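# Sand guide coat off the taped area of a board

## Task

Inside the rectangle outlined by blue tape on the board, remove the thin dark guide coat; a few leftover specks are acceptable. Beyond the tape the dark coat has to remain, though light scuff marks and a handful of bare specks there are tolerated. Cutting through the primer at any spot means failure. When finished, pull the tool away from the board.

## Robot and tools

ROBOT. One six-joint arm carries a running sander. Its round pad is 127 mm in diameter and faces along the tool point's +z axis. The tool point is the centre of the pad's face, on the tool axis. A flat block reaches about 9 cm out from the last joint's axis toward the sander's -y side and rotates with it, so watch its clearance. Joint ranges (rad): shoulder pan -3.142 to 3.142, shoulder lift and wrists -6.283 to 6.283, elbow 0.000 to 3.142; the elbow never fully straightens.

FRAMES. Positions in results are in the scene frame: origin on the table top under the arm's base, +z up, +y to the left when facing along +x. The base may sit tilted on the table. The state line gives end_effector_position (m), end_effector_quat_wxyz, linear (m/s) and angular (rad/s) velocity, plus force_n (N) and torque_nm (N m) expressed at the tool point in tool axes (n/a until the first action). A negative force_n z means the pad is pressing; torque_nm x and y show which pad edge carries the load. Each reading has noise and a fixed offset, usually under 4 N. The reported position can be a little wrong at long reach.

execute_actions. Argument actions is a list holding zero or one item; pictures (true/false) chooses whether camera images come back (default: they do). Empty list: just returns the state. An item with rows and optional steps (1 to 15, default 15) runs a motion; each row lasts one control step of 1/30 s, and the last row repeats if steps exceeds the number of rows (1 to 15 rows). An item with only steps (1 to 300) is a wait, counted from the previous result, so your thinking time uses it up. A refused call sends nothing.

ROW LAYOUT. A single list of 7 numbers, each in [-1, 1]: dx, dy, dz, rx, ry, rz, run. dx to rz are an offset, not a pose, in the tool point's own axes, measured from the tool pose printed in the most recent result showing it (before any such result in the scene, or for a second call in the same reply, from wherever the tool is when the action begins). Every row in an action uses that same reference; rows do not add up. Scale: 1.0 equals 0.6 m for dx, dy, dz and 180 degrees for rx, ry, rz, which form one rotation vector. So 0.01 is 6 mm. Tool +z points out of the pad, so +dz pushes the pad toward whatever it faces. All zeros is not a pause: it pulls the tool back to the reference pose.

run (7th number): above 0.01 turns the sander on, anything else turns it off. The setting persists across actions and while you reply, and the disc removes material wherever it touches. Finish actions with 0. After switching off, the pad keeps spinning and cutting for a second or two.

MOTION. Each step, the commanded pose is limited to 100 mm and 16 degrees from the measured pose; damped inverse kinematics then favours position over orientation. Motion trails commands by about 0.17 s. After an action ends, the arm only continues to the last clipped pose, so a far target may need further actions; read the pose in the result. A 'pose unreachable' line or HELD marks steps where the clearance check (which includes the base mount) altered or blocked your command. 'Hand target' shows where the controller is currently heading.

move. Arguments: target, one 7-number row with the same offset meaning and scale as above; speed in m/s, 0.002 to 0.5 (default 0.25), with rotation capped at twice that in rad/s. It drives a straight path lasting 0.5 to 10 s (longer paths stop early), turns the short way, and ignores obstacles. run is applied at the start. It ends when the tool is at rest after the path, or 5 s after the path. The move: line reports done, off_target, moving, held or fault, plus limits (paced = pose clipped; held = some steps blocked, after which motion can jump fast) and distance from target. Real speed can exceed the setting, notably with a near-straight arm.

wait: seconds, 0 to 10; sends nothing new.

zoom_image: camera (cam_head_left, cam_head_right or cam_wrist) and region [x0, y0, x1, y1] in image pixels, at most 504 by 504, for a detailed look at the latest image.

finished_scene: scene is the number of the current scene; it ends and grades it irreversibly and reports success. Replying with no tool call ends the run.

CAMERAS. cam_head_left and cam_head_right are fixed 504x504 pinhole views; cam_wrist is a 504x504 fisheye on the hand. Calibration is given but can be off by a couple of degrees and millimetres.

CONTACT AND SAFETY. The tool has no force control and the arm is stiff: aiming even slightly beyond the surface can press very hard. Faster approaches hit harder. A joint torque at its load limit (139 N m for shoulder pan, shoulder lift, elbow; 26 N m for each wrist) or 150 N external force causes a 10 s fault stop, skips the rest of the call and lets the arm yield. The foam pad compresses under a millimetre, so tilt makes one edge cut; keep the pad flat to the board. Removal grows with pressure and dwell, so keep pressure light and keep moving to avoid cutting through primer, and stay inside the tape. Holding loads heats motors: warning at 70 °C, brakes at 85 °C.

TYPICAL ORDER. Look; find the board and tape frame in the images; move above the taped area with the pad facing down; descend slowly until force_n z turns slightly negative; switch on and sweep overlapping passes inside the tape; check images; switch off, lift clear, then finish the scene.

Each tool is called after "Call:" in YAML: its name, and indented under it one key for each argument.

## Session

Call:
execute_actions:
  actions: []

Scene clock: 0.00 s of 5400.00 s.
end_effector_position=(+0.3787, -0.2268, +0.5250) force_n=(-1.4, -0.8, +1.0) torque_nm=(-0.33, +0.11, +0.03) end_effector_quat_wxyz=(-0.206, +0.593, +0.722, +0.292) end_effector_velocity=(-0.000, +0.000, -0.000) end_effector_angular_velocity=(+0.000, +0.002, +0.001)
Joint positions: [-0.339 -1.815  1.647 -1.405 -1.571 -1.912]
Joint velocities: [ 0.     0.    -0.     0.003  0.     0.   ]
Motor temperatures (°C, as the motors report them): [24 24 26 34 32 31]
Hand target: +0.379, -0.227, +0.525; -0.206, +0.593, +0.722, +0.292
camera_calibration (this result's frames):
cam_wrist: T_world_to_cam=[[-0.1773, 0.71555, 0.675687, -0.120992], [0.915311, -0.132382, 0.38037, -0.542902], [0.361623, 0.685903, -0.631479, 0.465189], [0, 0, 0, 1]] pos_world=[0.307249, -0.30437, 0.582013]

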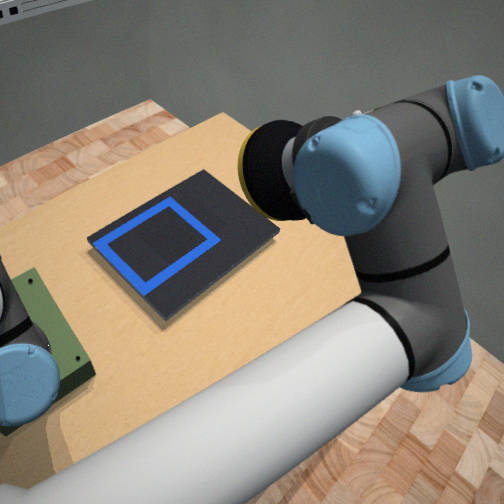

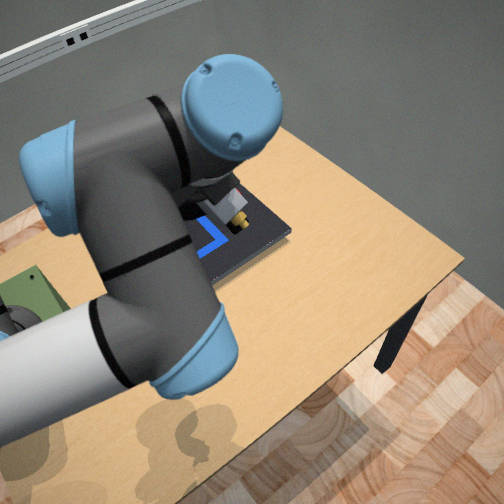

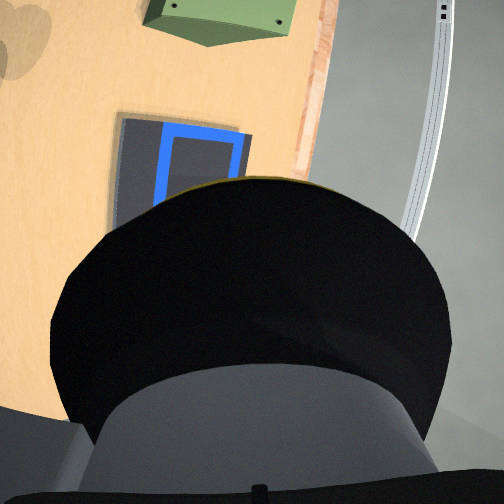

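Call:
zoom_image:
  camera: "cam_head_left"
  region: [75, 160, 290, 330]

Call:
zoom_image:
  camera: "cam_head_left"
  region: [80, 185, 230, 305]

Call:
zoom_image:
  camera: "cam_wrist"
  region: [95, 95, 275, 245]

Region (75, 160, 290, 330) of cam_head_left's 504x504 image, scaled by 2.344, with more detail than that image has; it fills the top 399 rows of this view, and the rest is white.

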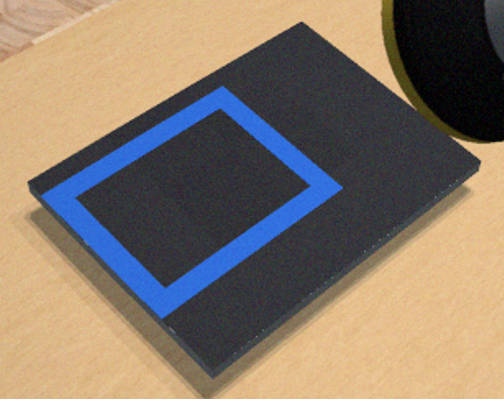

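Region (80, 185, 230, 305) of cam_head_left's 504x504 image, scaled by 3.360, with more detail than that image has; it fills the top 403 rows of this view, and the rest is white.

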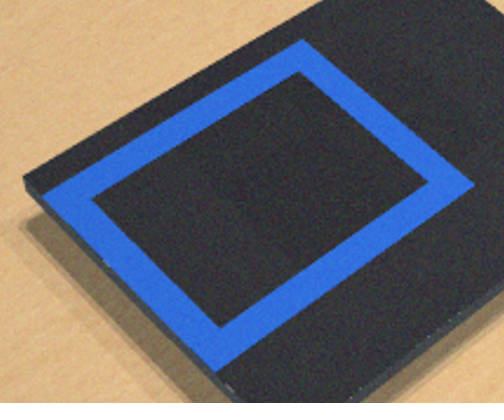

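Region (95, 95, 275, 245) of cam_wrist's 504x504 image, scaled by 2.800, with more detail than that image has.

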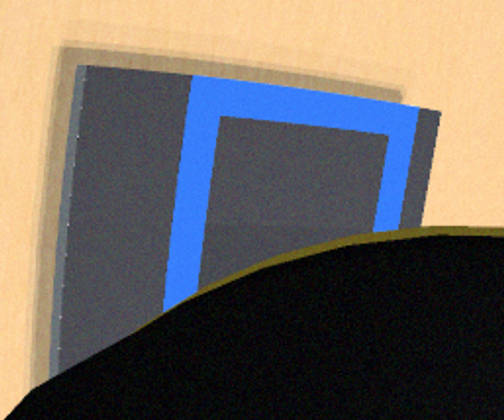

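Call:
zoom_image:
  camera: "cam_head_right"
  region: [180, 190, 300, 290]

Call:
zoom_image:
  camera: "cam_head_left"
  region: [190, 200, 290, 280]

Region (180, 190, 300, 290) of cam_head_right's 504x504 image, scaled by 4.200, with more detail than that image has.

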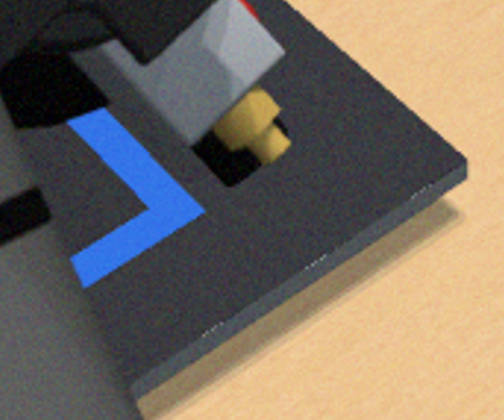

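Region (190, 200, 290, 280) of cam_head_left's 504x504 image, scaled by 5.040, with more detail than that image has; it fills the top 403 rows of this view, and the rest is white.

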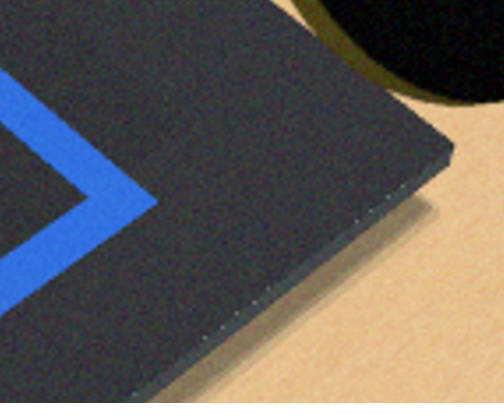

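Call:
move:
  target: [-0.1282, -0.0226, 0.9247, 0.03951, -0.22951, 0.05459, 0]
  speed: 0.3

Scene clock: 52.90 s of 5400.00 s.
end_effector_position=(+0.4079, +0.0850, +0.0599) force_n=(-1.4, +1.8, -1.0) torque_nm=(+0.01, +0.16, -0.04) end_effector_quat_wxyz=(+0.001, +0.702, +0.712, +0.001) end_effector_velocity=(+0.001, +0.001, -0.002) end_effector_angular_velocity=(-0.002, -0.000, +0.001)
Joint positions: [-0.158 -0.677  2.284 -3.089 -2.297 -1.517]
Joint velocities: [ 0.     0.007 -0.003 -0.003 -0.002 -0.001]
Motor temperatures (°C, as the motors report them): [24 24 26 34 32 31]
Hand target: +0.408, +0.085, +0.060; +0.001, +0.702, +0.712, +0.001
Off the commanded pose: 0.001 m, 0 deg.
move: done
camera_calibration (this result's frames):
cam_wrist: T_world_to_cam=[[0.0222629, 0.999113, 0.035735, -0.0918083], [0.942964, -0.0328602, 0.331268, -0.368281], [0.332148, 0.0263219, -0.94286, 0.0337871], [0, 0, 0, 1]] pos_world=[0.338097, 0.0787358, 0.157137]

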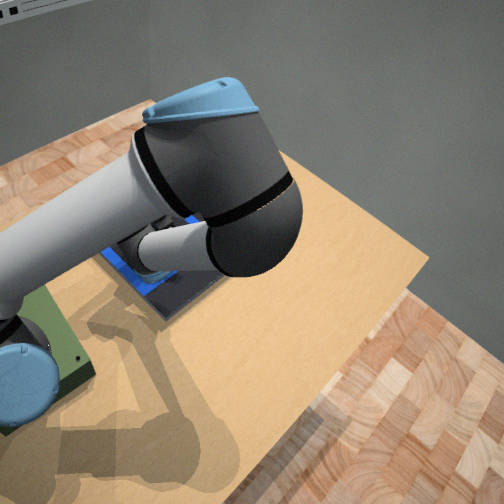

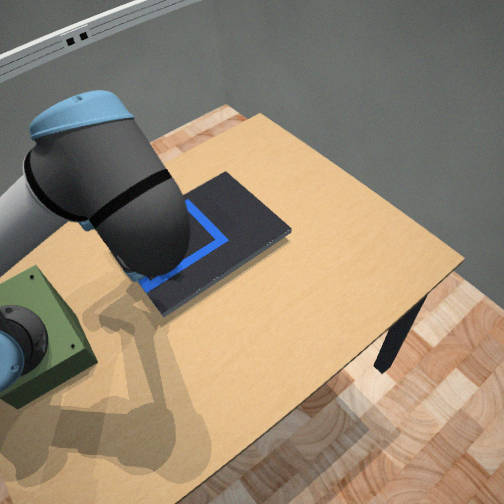

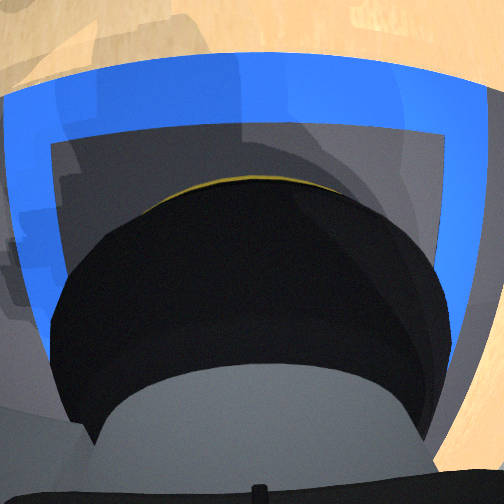

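Call:
zoom_image:
  camera: "cam_wrist"
  region: [170, 30, 340, 200]

Call:
zoom_image:
  camera: "cam_wrist"
  region: [384, 60, 504, 180]

Call:
zoom_image:
  camera: "cam_wrist"
  region: [0, 70, 120, 190]

Region (170, 30, 340, 200) of cam_wrist's 504x504 image, scaled by 2.965, with more detail than that image has.

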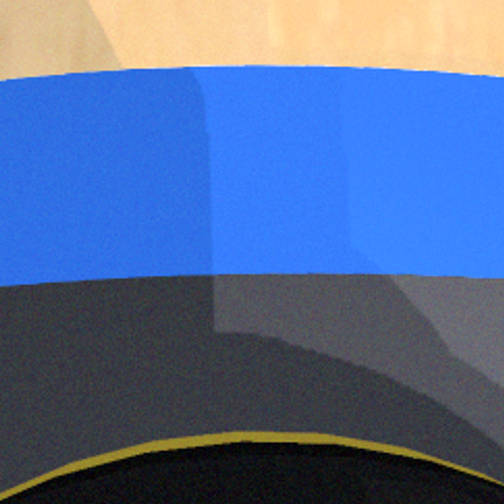

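Region (384, 60, 504, 180) of cam_wrist's 504x504 image, scaled by 4.200, with more detail than that image has.

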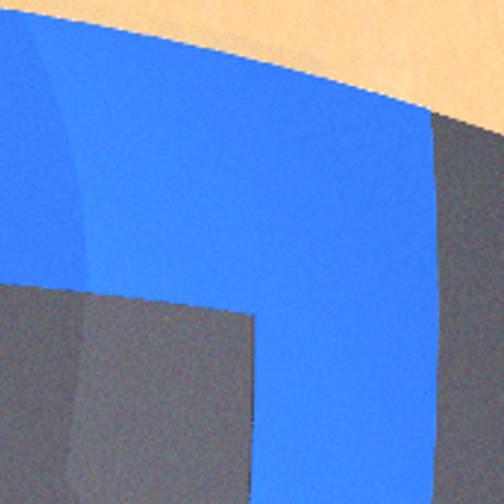

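Region (0, 70, 120, 190) of cam_wrist's 504x504 image, scaled by 4.200, with more detail than that image has.

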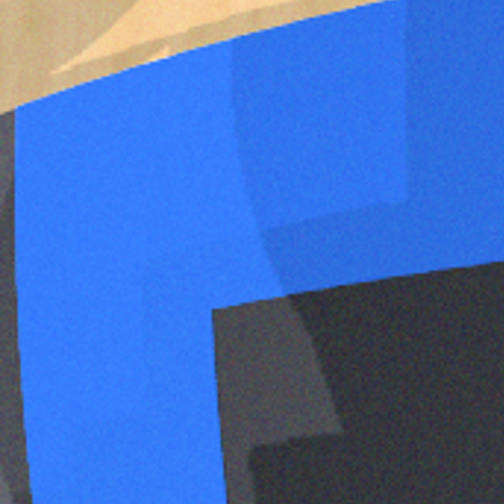

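Call:
execute_actions:
  actions:
    - {"rows": [[0,0,0.004,0,0,0,0],[0,0,0.008,0,0,0,0],[0,0,0.012,0,0,0,0],[0,0,0.016,0,0,0,0],[0,0,0.019,0,0,0,0],[0,0,0.021,0,0,0,0],[0,0,0.0225,0,0,0,0],[0,0,0.0235,0,0,0,0],[0,0,0.024,0,0,0,0]], "steps": 15}
  pictures: false

Scene clock: 94.57 s of 5400.00 s.
end_effector_position=(+0.4079, +0.0850, +0.0459) force_n=(-2.6, +0.4, +0.4) torque_nm=(-0.10, +0.21, +0.05) end_effector_quat_wxyz=(+0.001, +0.702, +0.712, +0.001) end_effector_velocity=(+0.000, -0.000, -0.005) end_effector_angular_velocity=(+0.000, -0.001, +0.001)
Joint positions: [-0.18  -0.638  2.28  -3.145 -2.299 -1.547]
Joint velocities: [-0.008  0.013 -0.001 -0.021 -0.    -0.013]
Motor temperatures (°C, as the motors report them): [24 24 26 34 32 31]
Hand target: +0.408, +0.085, +0.045; +0.001, +0.702, +0.712, +0.001
Off the commanded pose: 0.000 m, 0 deg.
Steps of this call (steps 1 to 1235: nothing new was sent; steps 1236 to 1250: all 15 steps of this action). Readings (end_effector_position | what the end effector reports):
1236: (+0.4080, +0.0851, +0.0597) | force_n=(-4.4, -0.9, -1.5) torque_nm=(-0.32, +0.37, -0.01)
1237: (+0.4079, +0.0851, +0.0593) | force_n=(-2.7, -0.9, +0.3) torque_nm=(-0.30, +0.24, -0.02)
1239: (+0.4079, +0.0851, +0.0569) | force_n=(-2.7, +1.5, +0.6) torque_nm=(+0.02, +0.14, -0.07)
1243: (+0.4078, +0.0850, +0.0503) | force_n=(-3.0, -0.9, -2.7) torque_nm=(-0.36, +0.21, +0.01)
1250: the state above

Call:
execute_actions:
  actions: []

Scene clock: 104.83 s of 5400.00 s.
end_effector_position=(+0.4079, +0.0850, +0.0455) force_n=(-4.5, +1.8, +0.8) torque_nm=(+0.10, +0.31, -0.06) end_effector_quat_wxyz=(+0.001, +0.702, +0.712, +0.001) end_effector_velocity=(-0.000, +0.000, -0.000) end_effector_angular_velocity=(-0.000, -0.000, +0.000)
Joint positions: [-0.181 -0.636  2.28  -3.147 -2.299 -1.548]
Joint velocities: [ 0.     0.001 -0.    -0.001 -0.    -0.   ]
Motor temperatures (°C, as the motors report them): [24 24 26 34 32 31]
Hand target: +0.408, +0.085, +0.045; +0.001, +0.702, +0.712, +0.001
Off the commanded pose: 0.000 m, 0 deg.
Steps of this call (steps 1 to 308: nothing new was sent). Readings (end_effector_position | what the end effector reports):
1: (+0.4079, +0.0850, +0.0458) | force_n=(-1.3, -0.7, -0.4) torque_nm=(-0.29, -0.04, +0.01)
2: (+0.4079, +0.0850, +0.0457) | force_n=(-1.4, +2.1, -1.4) torque_nm=(+0.04, +0.08, -0.12)
4: (+0.4079, +0.0850, +0.0456) | force_n=(-3.3, +0.4, -0.3) torque_nm=(-0.10, +0.39, -0.04)
8: (+0.4079, +0.0850, +0.0455) | force_n=(-1.3, -0.3, -0.2) torque_nm=(-0.29, +0.09, -0.13)
308: the state above
camera_calibration (this result's frames):
cam_wrist: T_world_to_cam=[[0.0222729, 0.999115, 0.0356723, -0.0912969], [0.942976, -0.0328477, 0.331235, -0.363536], [0.332114, 0.0262606, -0.942874, 0.020194], [0, 0, 0, 1]] pos_world=[0.338132, 0.0787445, 0.142713]

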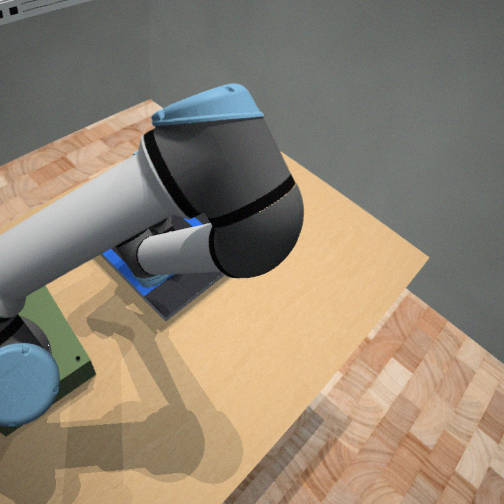

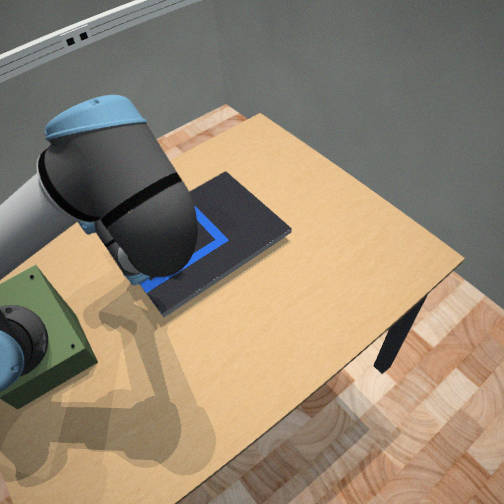

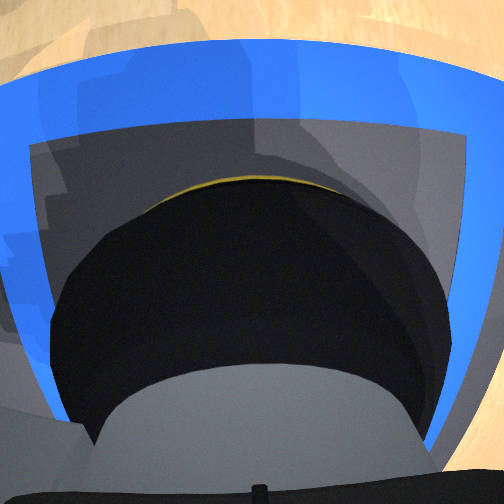

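Call:
execute_actions:
  actions:
    - {"rows": [[0,0,0.0003,0,0,0,0],[0,0,0.0006,0,0,0,0],[0,0,0.0009,0,0,0,0],[0,0,0.0012,0,0,0,0],[0,0,0.0015,0,0,0,0],[0,0,0.0018,0,0,0,0],[0,0,0.002,0,0,0,0]], "steps": 15}
  pictures: false

Scene clock: 107.63 s of 5400.00 s.
end_effector_position=(+0.4080, +0.0850, +0.0443) force_n=(-3.9, +3.0, -2.6) torque_nm=(+0.16, +0.46, -0.04) end_effector_quat_wxyz=(+0.001, +0.702, +0.712, +0.001) end_effector_velocity=(-0.000, +0.000, -0.000) end_effector_angular_velocity=(+0.000, -0.000, -0.001)
Joint positions: [-0.183 -0.633  2.28  -3.152 -2.299 -1.55 ]
Joint velocities: [-0.001  0.001  0.    -0.002 -0.    -0.   ]
Motor temperatures (°C, as the motors report them): [24 24 26 34 32 31]
Hand target: +0.408, +0.085, +0.044; +0.001, +0.702, +0.712, +0.001
Off the commanded pose: 0.000 m, 0 deg.
Steps of this call (steps 1 to 69: nothing new was sent; steps 70 to 84: all 15 steps of this action). Readings (end_effector_position | what the end effector reports):
70: (+0.4079, +0.0850, +0.0455) | force_n=(-1.6, -1.5, -1.0) torque_nm=(-0.43, -0.03, +0.01)
71: (+0.4079, +0.0850, +0.0454) | force_n=(-2.9, -0.2, +0.7) torque_nm=(-0.22, +0.21, -0.13)
73: (+0.4079, +0.0850, +0.0453) | force_n=(-3.2, +1.1, +1.1) torque_nm=(-0.03, +0.26, +0.06)
77: (+0.4079, +0.0850, +0.0447) | force_n=(-2.1, -2.2, +0.1) torque_nm=(-0.43, +0.22, -0.04)
84: the state above

Call:
execute_actions:
  actions:
    - {"rows": [[0,0,0.0002,0,0,0,0],[0,0,0.0004,0,0,0,0],[0,0,0.0006,0,0,0,0],[0,0,0.0008,0,0,0,0],[0,0,0.001,0,0,0,0]], "steps": 15}
  pictures: false

Call:
execute_actions:
  actions:
    - {"steps": 15}
  pictures: false

Scene clock: 110.03 s of 5400.00 s.
end_effector_position=(+0.4080, +0.0850, +0.0437) force_n=(-3.7, -1.0, -19.8) torque_nm=(+0.08, +0.47, -0.08) end_effector_quat_wxyz=(+0.001, +0.702, +0.712, +0.001) end_effector_velocity=(-0.001, +0.000, -0.001) end_effector_angular_velocity=(-0.000, +0.002, +0.001)
Joint positions: [-0.183 -0.631  2.28  -3.154 -2.299 -1.551]
Joint velocities: [-0.     0.001  0.002  0.    -0.     0.001]
Motor temperatures (°C, as the motors report them): [24 24 26 34 32 31]
Hand target: +0.408, +0.085, +0.044; +0.001, +0.702, +0.712, +0.001
Off the commanded pose: 0.000 m, 0 deg.
Steps of this call (steps 1 to 57: nothing new was sent; steps 58 to 72: all 15 steps of this action). Readings (end_effector_position | what the end effector reports):
58: (+0.4080, +0.0850, +0.0443) | force_n=(-2.3, +2.8, +0.9) torque_nm=(+0.08, +0.25, -0.02)
59: (+0.4080, +0.0850, +0.0443) | force_n=(-2.1, -1.7, -0.3) torque_nm=(-0.40, +0.13, -0.11)
61: (+0.4080, +0.0850, +0.0441) | force_n=(-2.5, +3.3, +3.2) torque_nm=(+0.20, +0.22, -0.09)
65: (+0.4080, +0.0850, +0.0439) | force_n=(-5.0, -3.1, -15.1) torque_nm=(-0.28, +0.35, +0.03)
72: the state above

Scene clock: 110.53 s of 5400.00 s.
end_effector_position=(+0.4080, +0.0850, +0.0437) force_n=(-0.6, -0.3, -18.3) torque_nm=(-0.03, +0.07, -0.15) end_effector_quat_wxyz=(+0.001, +0.702, +0.712, +0.001) end_effector_velocity=(+0.000, +0.000, -0.000) end_effector_angular_velocity=(+0.000, -0.001, -0.001)
Joint positions: [-0.183 -0.631  2.28  -3.154 -2.299 -1.551]
Joint velocities: [-0.     0.    -0.001 -0.     0.     0.   ]
Motor temperatures (°C, as the motors report them): [24 24 26 34 32 31]
Hand target: +0.408, +0.085, +0.044; +0.001, +0.702, +0.712, +0.001
Off the commanded pose: 0.000 m, 0 deg.
Steps of this call (steps 1 to 15: nothing new was sent). Readings (end_effector_position | what the end effector reports):
1: (+0.4080, +0.0850, +0.0437) | force_n=(-2.9, -3.2, -19.0) torque_nm=(-0.23, +0.18, -0.15)
2: (+0.4080, +0.0850, +0.0437) | force_n=(-2.6, -3.8, -19.8) torque_nm=(-0.34, +0.24, -0.12)
4: (+0.4080, +0.0850, +0.0437) | force_n=(-3.9, -3.7, -17.9) torque_nm=(-0.22, +0.33, +0.04)
8: (+0.4080, +0.0850, +0.0437) | force_n=(-3.0, -2.8, -19.3) torque_nm=(-0.17, +0.27, -0.10)
15: the state above

Call:
move:
  target: [-0.05167, -0.05667, -0.004167, -0.002865, 0.0031, 0, 0]
  speed: 0.1

Scene clock: 160.77 s of 5400.00 s.
end_effector_position=(+0.3745, +0.0536, +0.0460) force_n=(-2.5, -0.5, +0.6) torque_nm=(-0.17, +0.39, -0.06) end_effector_quat_wxyz=(+0.001, +0.702, +0.712, +0.008) end_effector_velocity=(-0.001, -0.001, +0.000) end_effector_angular_velocity=(+0.001, -0.001, -0.000)
Joint positions: [-0.244 -0.678  2.405 -3.297 -2.291 -1.64 ]
Joint velocities: [-0.003 -0.001  0.005 -0.008  0.001 -0.005]
Motor temperatures (°C, as the motors report them): [24 24 26 34 32 31]
Hand target: +0.374, +0.053, +0.046; +0.001, +0.702, +0.712, +0.008
Off the commanded pose: 0.000 m, 0 deg.
move: done
camera_calibration (this result's frames):
cam_wrist: T_world_to_cam=[[0.0219236, 0.998724, 0.0454864, -0.0594859], [0.940054, -0.0360803, 0.339112, -0.332297], [0.340321, 0.0353251, -0.939646, 0.0289434], [0, 0, 0, 1]] pos_world=[0.303831, 0.0463982, 0.142588]

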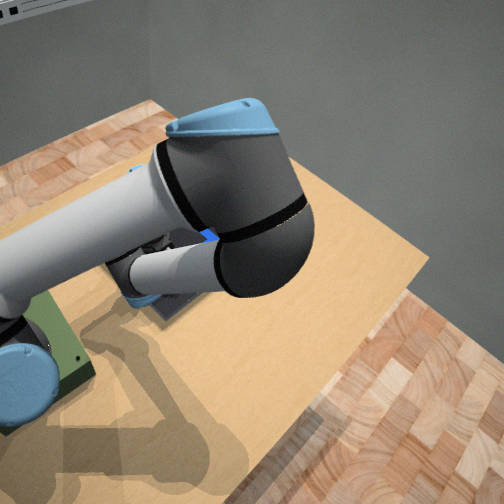

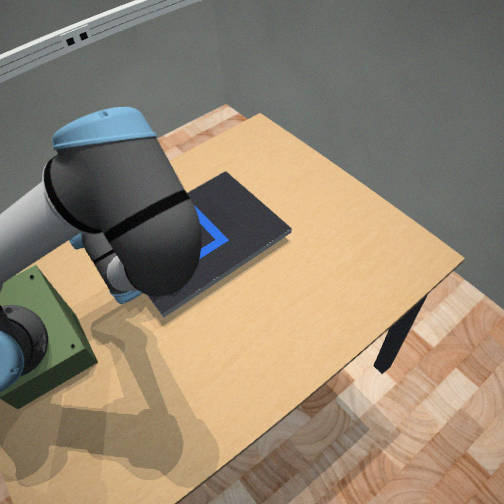

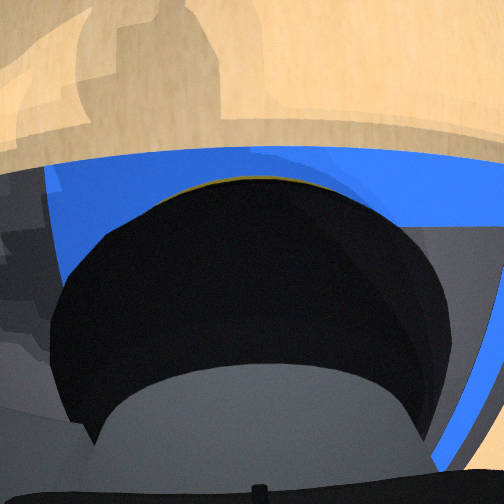

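Call:
execute_actions:
  actions:
    - {"rows": [[0,0,0.0004,0,0,0,1],[0,0,0.0009,0,0,0,1],[0,0,0.0014,0,0,0,1],[0,0,0.0019,0,0,0,1],[0,0,0.0024,0,0,0,1],[0,0,0.0029,0,0,0,1],[0,0,0.0034,0,0,0,1],[0,0,0.0039,0,0,0,1],[0,0,0.0044,0,0,0,1],[0,0,0.0048,0,0,0,1],[0,0,0.0051,0,0,0,1],[0,0,0.0053,0,0,0,1]], "steps": 15}
  pictures: false

Call:
execute_actions:
  actions:
    - {"steps": 42}
  pictures: false

Call:
move:
  target: [0, 0.18167, 0.00153, 0.00554, 0, 0, 1]
  speed: 0.037

Call:
execute_actions:
  actions:
    - {"steps": 36}
  pictures: false

Call:
move:
  target: [0.1, 0, -0.00432, 0, -0.00576, 0, 0]
  speed: 0.12

Scene clock: 173.87 s of 5400.00 s.
end_effector_position=(+0.3746, +0.0536, +0.0432) force_n=(-3.9, -0.4, -38.8) torque_nm=(+0.71, -0.09, -0.20) end_effector_quat_wxyz=(+0.001, +0.702, +0.712, +0.008) end_effector_velocity=(+0.001, -0.001, -0.003) end_effector_angular_velocity=(-0.002, -0.002, -0.002)
Joint positions: [-0.249 -0.669  2.403 -3.31  -2.291 -1.646]
Joint velocities: [-0.005  0.009 -0.003 -0.013 -0.002 -0.007]
Motor temperatures (°C, as the motors report them): [24 24 26 34 32 31]
Hand target: +0.375, +0.054, +0.043; +0.001, +0.702, +0.712, +0.008
Off the commanded pose: 0.000 m, 0 deg.
Steps of this call (steps 1 to 378: nothing new was sent; steps 379 to 393: all 15 steps of this action). Readings (end_effector_position | what the end effector reports):
379: (+0.3744, +0.0535, +0.0460) | force_n=(-3.2, +0.4, +1.5) torque_nm=(-0.21, +0.37, -0.56)
380: (+0.3744, +0.0535, +0.0460) | force_n=(-5.2, -0.5, -2.7) torque_nm=(-0.27, +0.50, -0.38)
382: (+0.3743, +0.0535, +0.0458) | force_n=(-2.4, -1.3, +1.4) torque_nm=(-0.37, +0.13, -0.31)
386: (+0.3744, +0.0536, +0.0448) | force_n=(-4.1, +2.9, +0.2) torque_nm=(+0.16, +0.20, -0.17)
393: the state above

Scene clock: 175.27 s of 5400.00 s.
end_effector_position=(+0.3745, +0.0536, +0.0429) force_n=(+2.5, +3.3, -50.0) torque_nm=(+0.69, -1.26, -0.25) end_effector_quat_wxyz=(+0.001, +0.702, +0.712, +0.008) end_effector_velocity=(+0.000, -0.000, +0.000) end_effector_angular_velocity=(-0.000, -0.001, -0.001)
Joint positions: [-0.249 -0.667  2.403 -3.311 -2.291 -1.647]
Joint velocities: [-0.    -0.    -0.001 -0.001 -0.    -0.   ]
Motor temperatures (°C, as the motors report them): [24 24 26 34 32 31]
Hand target: +0.375, +0.054, +0.043; +0.001, +0.702, +0.712, +0.008
Off the commanded pose: 0.000 m, 0 deg.
Steps of this call (steps 1 to 42: nothing new was sent). Readings (end_effector_position | what the end effector reports):
1: (+0.3746, +0.0536, +0.0431) | force_n=(+0.8, +4.2, -38.0) torque_nm=(+0.57, -0.89, -0.15)
2: (+0.3746, +0.0536, +0.0431) | force_n=(+1.7, +2.5, -38.2) torque_nm=(-0.18, -0.82, -0.13)
4: (+0.3746, +0.0536, +0.0430) | force_n=(+1.3, +0.5, -46.6) torque_nm=(+0.46, -0.95, -0.19)
8: (+0.3746, +0.0536, +0.0429) | force_n=(-5.6, -1.2, -45.2) torque_nm=(-0.19, +0.25, -0.02)
42: the state above

Scene clock: 178.77 s of 5400.00 s.
end_effector_position=(+0.4833, +0.0551, +0.0433) force_n=(-2.4, +0.8, -40.9) torque_nm=(-1.28, -0.34, -0.18) end_effector_quat_wxyz=(-0.005, +0.702, +0.712, +0.002) end_effector_velocity=(+0.002, +0.000, -0.000) end_effector_angular_velocity=(-0.000, +0.000, -0.001)
Joint positions: [-0.238 -0.667  2.111 -2.986 -2.292 -1.616]
Joint velocities: [ 0.     0.001 -0.005  0.004 -0.     0.001]
Motor temperatures (°C, as the motors report them): [24 24 26 34 32 31]
Hand target: +0.484, +0.055, +0.043; -0.005, +0.702, +0.712, +0.002
Off the commanded pose: 0.000 m, 0 deg.
move: done
camera_calibration (this result's frames):
cam_wrist: T_world_to_cam=[[0.0225497, 0.998737, 0.0448938, -0.063509], [0.945786, -0.0358644, 0.322803, -0.435734], [0.324006, 0.0351808, -0.945401, -0.00255603], [0, 0, 0, 1]] pos_world=[0.414371, 0.0478914, 0.141091]

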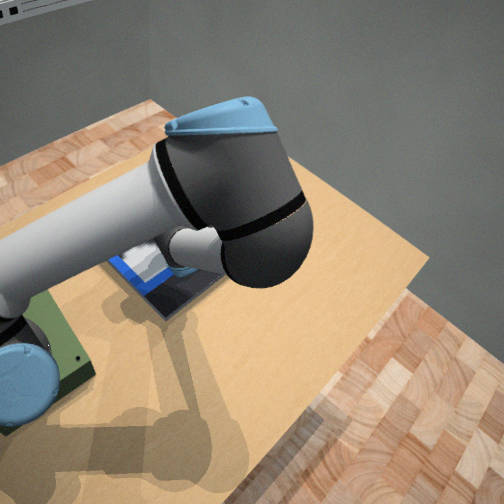

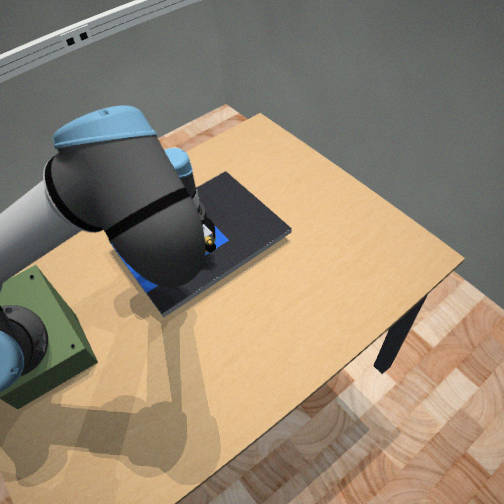

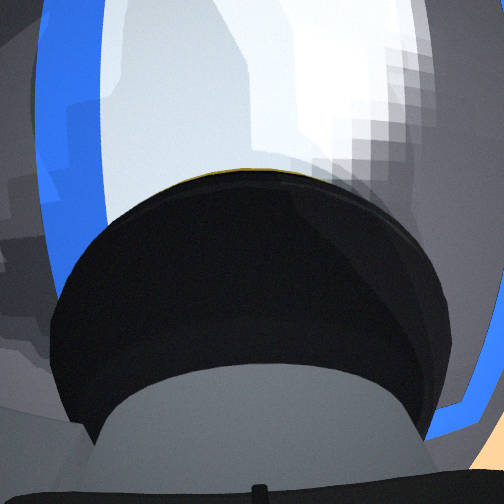

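Scene clock: 179.97 s of 5400.00 s.
end_effector_position=(+0.4835, +0.0551, +0.0433) force_n=(-1.1, +0.9, -40.2) torque_nm=(-1.13, -0.50, -0.07) end_effector_quat_wxyz=(-0.005, +0.702, +0.712, +0.002) end_effector_velocity=(-0.001, +0.000, -0.000) end_effector_angular_velocity=(+0.000, +0.002, +0.002)
Joint positions: [-0.238 -0.667  2.11  -2.986 -2.292 -1.616]
Joint velocities: [ 0.    -0.001  0.002  0.001  0.    -0.   ]
Motor temperatures (°C, as the motors report them): [24 24 26 34 32 31]
Hand target: +0.484, +0.055, +0.043; -0.005, +0.702, +0.712, +0.002
Off the commanded pose: 0.000 m, 0 deg.
Steps of this call (steps 1 to 36: nothing new was sent). Readings (end_effector_position | what the end effector reports):
1: (+0.4834, +0.0551, +0.0433) | force_n=(-3.7, -3.9, -49.5) torque_nm=(-0.25, +0.05, -0.10)
2: (+0.4834, +0.0551, +0.0433) | force_n=(+5.1, +5.7, -40.5) torque_nm=(-0.66, -1.36, +0.04)
4: (+0.4835, +0.0551, +0.0433) | force_n=(-1.0, +3.3, -45.2) torque_nm=(-0.02, -0.62, -0.07)
8: (+0.4835, +0.0551, +0.0433) | force_n=(-6.3, -6.3, -47.7) torque_nm=(-0.96, +0.50, -0.10)
36: the state above

Scene clock: 181.17 s of 5400.00 s.
end_effector_position=(+0.4827, +0.1150, +0.0466) force_n=(-2.0, -0.2, -0.5) torque_nm=(-0.28, +0.17, +0.00) end_effector_quat_wxyz=(+0.001, +0.702, +0.712, -0.004) end_effector_velocity=(-0.001, +0.002, -0.000) end_effector_angular_velocity=(-0.001, +0.003, +0.001)
Joint positions: [-0.136 -0.58   2.046 -2.918 -2.303 -1.48 ]
Joint velocities: [ 0.003  0.004 -0.003  0.006  0.     0.006]
Motor temperatures (°C, as the motors report them): [24 24 26 34 32 31]
Hand target: +0.483, +0.115, +0.047; +0.001, +0.702, +0.712, -0.005
Off the commanded pose: 0.000 m, 0 deg.
move: done
camera_calibration (this result's frames):
cam_wrist: T_world_to_cam=[[0.0224141, 0.999381, 0.0271334, -0.122655], [0.945702, -0.0299973, 0.323649, -0.43468], [0.324262, 0.0184058, -0.945788, 0.000439155], [0, 0, 0, 1]] pos_world=[0.413684, 0.109532, 0.144427]

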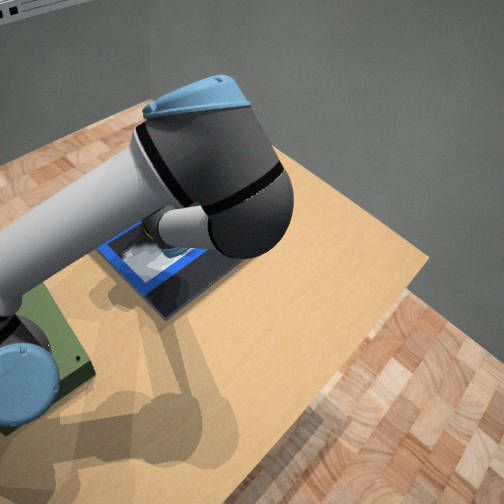

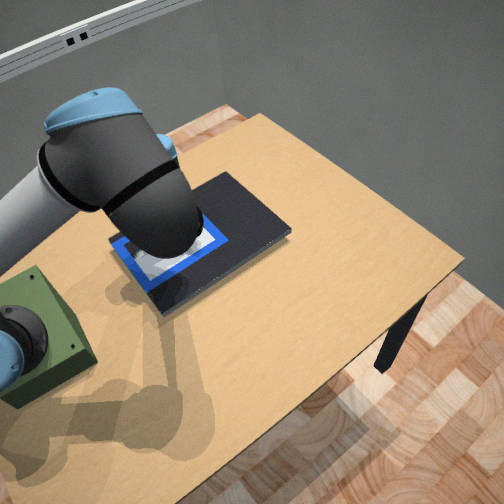

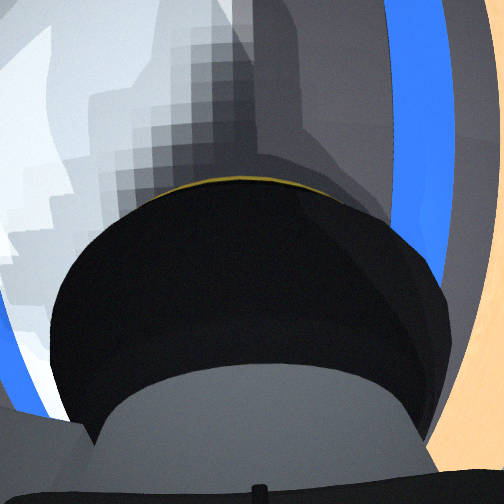

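Call:
zoom_image:
  camera: "cam_head_right"
  region: [95, 190, 245, 310]

Call:
zoom_image:
  camera: "cam_head_left"
  region: [85, 200, 235, 320]

Region (95, 190, 245, 310) of cam_head_right's 504x504 image, scaled by 3.360, with more detail than that image has; it fills the top 403 rows of this view, and the rest is white.

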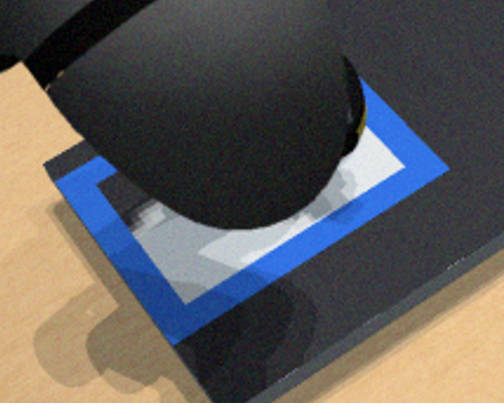

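Region (85, 200, 235, 320) of cam_head_left's 504x504 image, scaled by 3.360, with more detail than that image has; it fills the top 403 rows of this view, and the rest is white.

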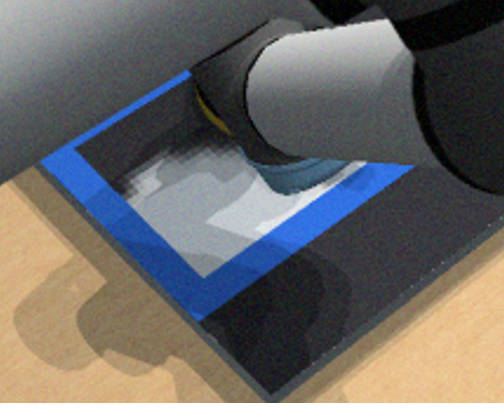

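Call:
execute_actions:
  actions:
    - {"rows": [[0,0,0.0004,0.0001,-0.0003,0,1],[0,0,0.0009,0.0002,-0.0006,0,1],[0,0,0.0014,0.0003,-0.00095,0,1],[0,0,0.0019,0.0003,-0.00095,0,1],[0,0,0.0024,0.0003,-0.00095,0,1],[0,0,0.0029,0.0003,-0.00095,0,1],[0,0,0.0034,0.0003,-0.00095,0,1],[0,0,0.0039,0.0003,-0.00095,0,1],[0,0,0.0044,0.0003,-0.00095,0,1],[0,0,0.0048,0.0003,-0.00095,0,1],[0,0,0.0051,0.0003,-0.00095,0,1],[0,0,0.0053,0.0003,-0.00095,0,1]], "steps": 15}
  pictures: false

Call:
execute_actions:
  actions:
    - {"steps": 30}
  pictures: false

Call:
move:
  target: [0, -0.09083, 0.00082, -0.002865, 0.00223, 0, 1]
  speed: 0.045

Call:
move:
  target: [0, -0.09083, -0.0001, -0.002865, -0.00223, 0, 1]
  speed: 0.045

Call:
execute_actions:
  actions:
    - {"steps": 24}
  pictures: false

Call:
move:
  target: [0.2, -0.066, -0.278, 0.002865, 0.0038, 0, 0]
  speed: 0.25

Scene clock: 218.07 s of 5400.00 s.
end_effector_position=(+0.4828, +0.1149, +0.0438) force_n=(-6.2, -3.1, -31.3) torque_nm=(-0.38, +1.27, -0.18) end_effector_quat_wxyz=(+0.002, +0.702, +0.712, -0.006) end_effector_velocity=(+0.001, -0.001, -0.002) end_effector_angular_velocity=(-0.000, -0.001, -0.001)
Joint positions: [-0.139 -0.573  2.044 -2.924 -2.306 -1.483]
Joint velocities: [-0.004  0.005 -0.002 -0.008 -0.001 -0.005]
Motor temperatures (°C, as the motors report them): [24 24 26 34 32 31]
Hand target: +0.483, +0.115, +0.043; +0.002, +0.702, +0.712, -0.006
Off the commanded pose: 0.000 m, 0 deg.
Steps of this call (steps 1 to 1092: nothing new was sent; steps 1093 to 1107: all 15 steps of this action). Readings (end_effector_position | what the end effector reports):
1093: (+0.4827, +0.1152, +0.0466) | force_n=(-3.3, +3.0, -0.9) torque_nm=(+0.23, +0.30, -0.50)
1094: (+0.4827, +0.1152, +0.0465) | force_n=(-3.7, -0.4, -0.2) torque_nm=(-0.07, +0.36, -0.45)
1096: (+0.4827, +0.1151, +0.0463) | force_n=(-0.2, +1.6, -3.0) torque_nm=(+0.00, -0.10, -0.22)
1100: (+0.4827, +0.1150, +0.0453) | force_n=(-1.1, -1.3, -1.5) torque_nm=(-0.26, +0.03, -0.12)
1107: the state above

Scene clock: 219.07 s of 5400.00 s.
end_effector_position=(+0.4827, +0.1150, +0.0434) force_n=(-6.8, -6.6, -47.2) torque_nm=(-0.78, +1.44, -0.07) end_effector_quat_wxyz=(+0.002, +0.702, +0.712, -0.006) end_effector_velocity=(+0.002, -0.000, +0.001) end_effector_angular_velocity=(+0.000, -0.004, -0.002)
Joint positions: [-0.139 -0.572  2.044 -2.925 -2.306 -1.483]
Joint velocities: [-0.    -0.    -0.003 -0.002 -0.    -0.001]
Motor temperatures (°C, as the motors report them): [24 24 26 34 32 31]
Hand target: +0.483, +0.115, +0.043; +0.002, +0.702, +0.712, -0.006
Off the commanded pose: 0.000 m, 0 deg.
Steps of this call (steps 1 to 30: nothing new was sent). Readings (end_effector_position | what the end effector reports):
1: (+0.4828, +0.1149, +0.0437) | force_n=(-2.5, -1.3, -35.6) torque_nm=(-0.11, +0.58, -0.09)
2: (+0.4828, +0.1149, +0.0436) | force_n=(+4.0, +4.6, -32.4) torque_nm=(-0.34, -0.15, -0.12)
4: (+0.4828, +0.1149, +0.0436) | force_n=(-5.6, -3.8, -42.1) torque_nm=(-0.39, +1.34, -0.07)
8: (+0.4827, +0.1149, +0.0435) | force_n=(-1.1, -0.9, -46.6) torque_nm=(-0.27, +0.31, -0.13)
30: the state above

Scene clock: 220.87 s of 5400.00 s.
end_effector_position=(+0.4284, +0.1142, +0.0432) force_n=(+1.8, +4.3, -41.4) torque_nm=(-0.21, -0.27, -0.17) end_effector_quat_wxyz=(+0.003, +0.702, +0.712, -0.000) end_effector_velocity=(-0.003, +0.000, -0.001) end_effector_angular_velocity=(-0.000, +0.001, +0.002)
Joint positions: [-0.134 -0.585  2.192 -3.067 -2.299 -1.485]
Joint velocities: [ 0.     0.002  0.008 -0.008  0.    -0.   ]
Motor temperatures (°C, as the motors report them): [24 24 26 34 32 31]
Hand target: +0.428, +0.114, +0.043; +0.003, +0.702, +0.712, -0.000
Off the commanded pose: 0.000 m, 0 deg.
move: done
camera_calibration (this result's frames):
cam_wrist: T_world_to_cam=[[0.0221925, 0.99926, 0.0314207, -0.120665], [0.943086, -0.031355, 0.331067, -0.381299], [0.331807, 0.0222853, -0.943084, 0.0111011], [0, 0, 0, 1]] pos_world=[0.358592, 0.108372, 0.140496]

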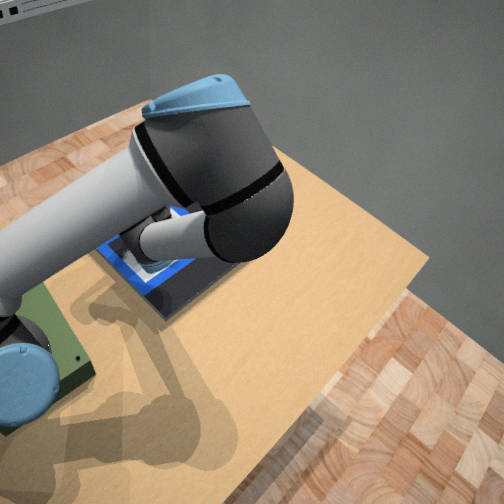

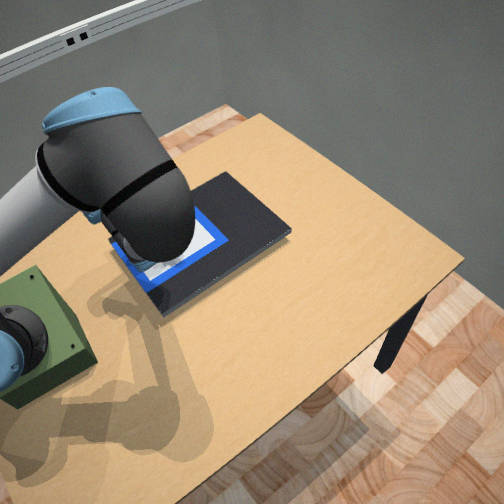

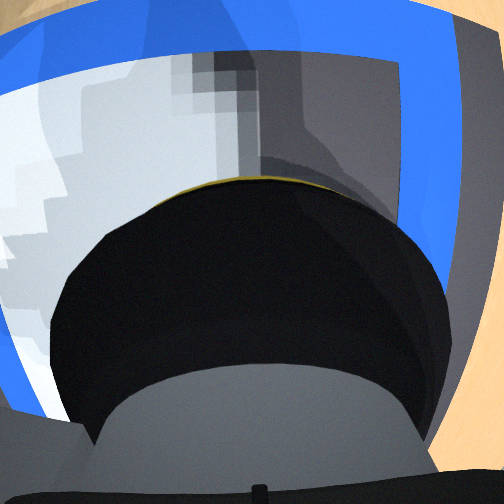

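Scene clock: 222.67 s of 5400.00 s.
end_effector_position=(+0.3739, +0.1135, +0.0431) force_n=(+1.4, +4.4, -43.3) torque_nm=(+0.58, +0.04, -0.17) end_effector_quat_wxyz=(+0.008, +0.702, +0.712, +0.001) end_effector_velocity=(-0.002, +0.000, -0.000) end_effector_angular_velocity=(-0.000, -0.001, +0.000)
Joint positions: [-0.121 -0.573  2.327 -3.214 -2.305 -1.475]
Joint velocities: [ 0.     0.002  0.005 -0.007 -0.    -0.   ]
Motor temperatures (°C, as the motors report them): [24 24 26 34 32 31]
Hand target: +0.374, +0.114, +0.043; +0.008, +0.702, +0.712, +0.001
Off the commanded pose: 0.000 m, 0 deg.
move: done
camera_calibration (this result's frames):
cam_wrist: T_world_to_cam=[[0.0219455, 0.999452, 0.0247702, -0.118366], [0.94003, -0.0290635, 0.339851, -0.3294], [0.340384, 0.0158265, -0.940153, 0.0264847], [0, 0, 0, 1]] pos_world=[0.303229, 0.108309, 0.139778]

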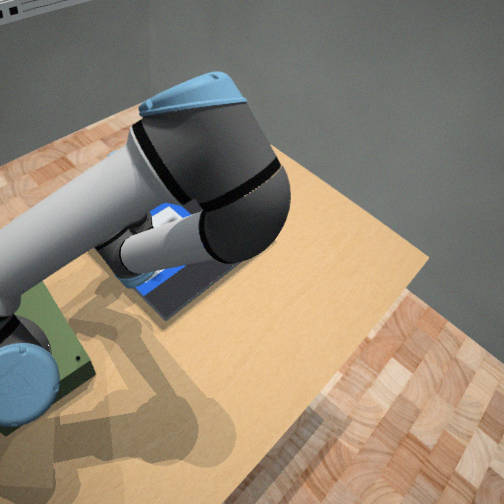

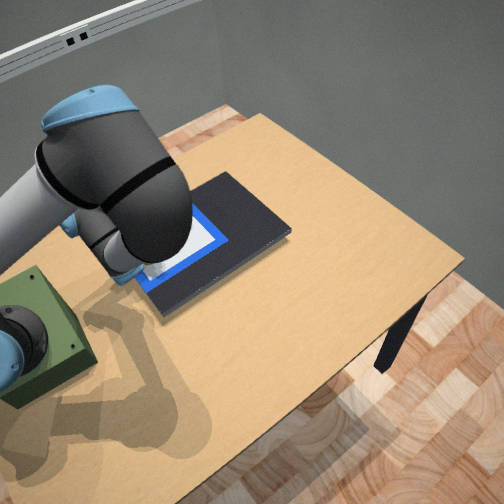

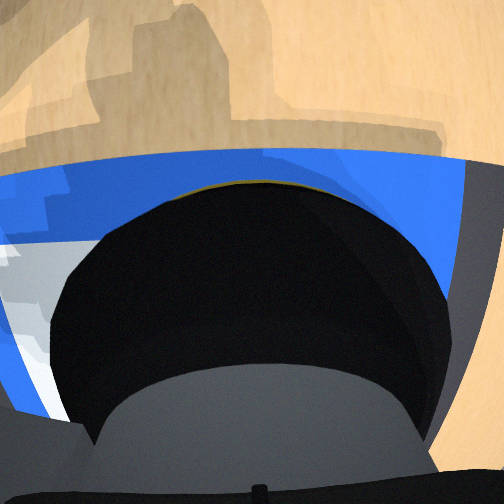

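Scene clock: 223.47 s of 5400.00 s.
end_effector_position=(+0.3737, +0.1135, +0.0431) force_n=(-4.7, +3.0, -39.6) torque_nm=(+0.47, +1.07, -0.04) end_effector_quat_wxyz=(+0.008, +0.702, +0.712, +0.001) end_effector_velocity=(+0.001, -0.000, +0.000) end_effector_angular_velocity=(+0.000, -0.002, -0.001)
Joint positions: [-0.121 -0.573  2.327 -3.215 -2.305 -1.475]
Joint velocities: [ 0.    -0.    -0.    -0.001 -0.    -0.   ]
Motor temperatures (°C, as the motors report them): [24 24 26 34 32 31]
Hand target: +0.374, +0.114, +0.043; +0.008, +0.702, +0.712, +0.001
Off the commanded pose: 0.000 m, 0 deg.
Steps of this call (steps 1 to 24: nothing new was sent). Readings (end_effector_position | what the end effector reports):
1: (+0.3738, +0.1135, +0.0431) | force_n=(-2.9, -2.6, -37.6) torque_nm=(-0.43, +1.02, -0.08)
2: (+0.3738, +0.1135, +0.0431) | force_n=(-5.5, -1.4, -48.0) torque_nm=(+0.82, +0.81, -0.16)
4: (+0.3738, +0.1135, +0.0431) | force_n=(-9.5, -1.9, -41.7) torque_nm=(+0.60, +1.71, -0.07)
8: (+0.3738, +0.1135, +0.0431) | force_n=(+2.8, +4.9, -38.2) torque_nm=(+0.23, -0.08, -0.10)
24: the state above

Scene clock: 225.13 s of 5400.00 s.
end_effector_position=(+0.3305, +0.2348, +0.2086) force_n=(-2.9, +2.3, -1.7) torque_nm=(+0.24, +0.27, +0.03) end_effector_quat_wxyz=(+0.000, +0.702, +0.712, +0.002) end_effector_velocity=(+0.000, +0.001, +0.002) end_effector_angular_velocity=(-0.001, +0.001, -0.002)
Joint positions: [ 0.35  -0.805  2.138 -2.433 -2.15  -0.901]
Joint velocities: [ 0.003 -0.001 -0.006  0.01   0.002  0.006]
Motor temperatures (°C, as the motors report them): [24 24 26 34 32 31]
Hand target: +0.330, +0.235, +0.209; +0.000, +0.702, +0.712, +0.002
Off the commanded pose: 0.001 m, 0 deg.
move: done
camera_calibration (this result's frames):
cam_wrist: T_world_to_cam=[[0.021932, 0.999045, 0.037777, -0.245369], [0.942992, -0.0332234, 0.331153, -0.339481], [0.332092, 0.0283605, -0.94282, 0.195271], [0, 0, 0, 1]] pos_world=[0.260661, 0.228318, 0.305795]

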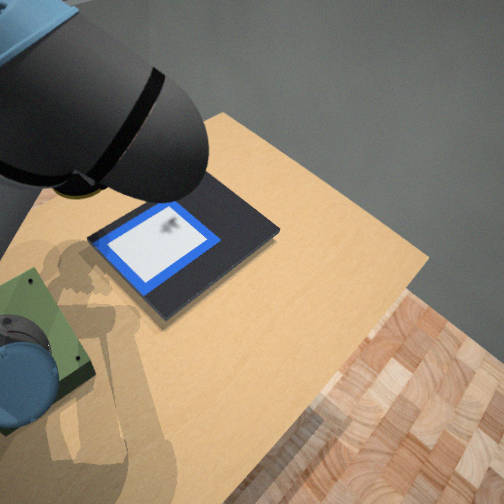

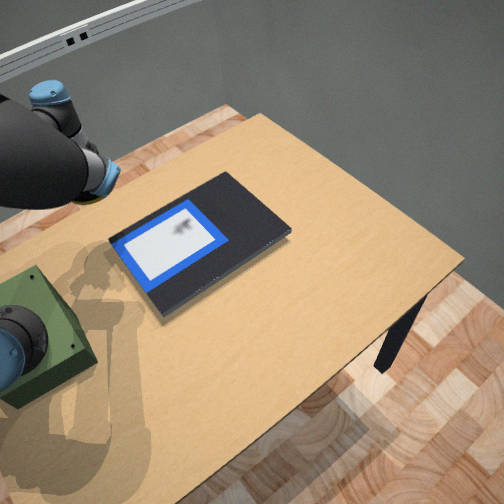

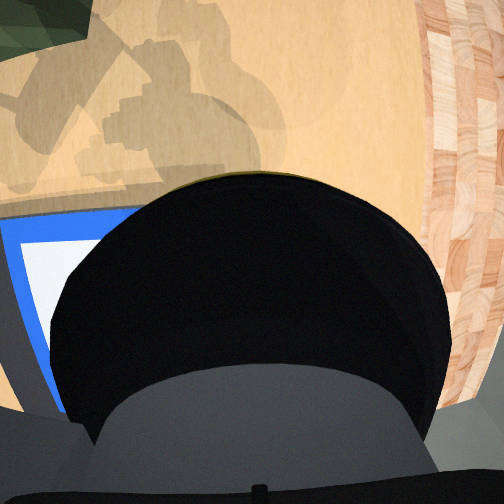

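Call:
zoom_image:
  camera: "cam_head_right"
  region: [105, 190, 235, 300]

Call:
zoom_image:
  camera: "cam_head_left"
  region: [85, 190, 225, 305]

Region (105, 190, 235, 300) of cam_head_right's 504x504 image, scaled by 3.877, with more detail than that image has; it fills the top 426 rows of this view, and the rest is white.

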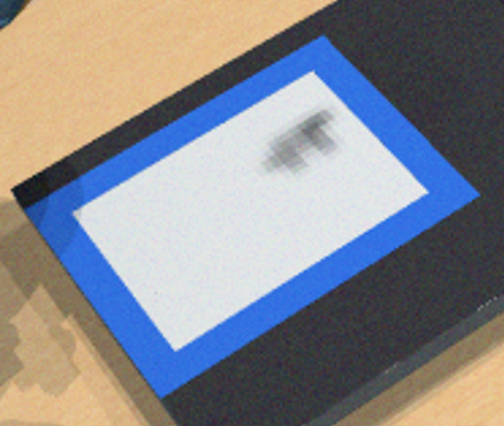

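Region (85, 190, 225, 305) of cam_head_left's 504x504 image, scaled by 3.600, with more detail than that image has; it fills the top 414 rows of this view, and the rest is white.

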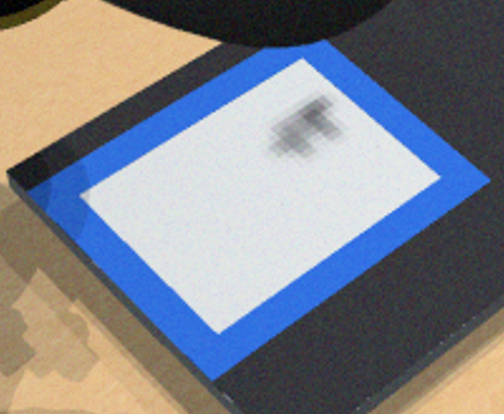

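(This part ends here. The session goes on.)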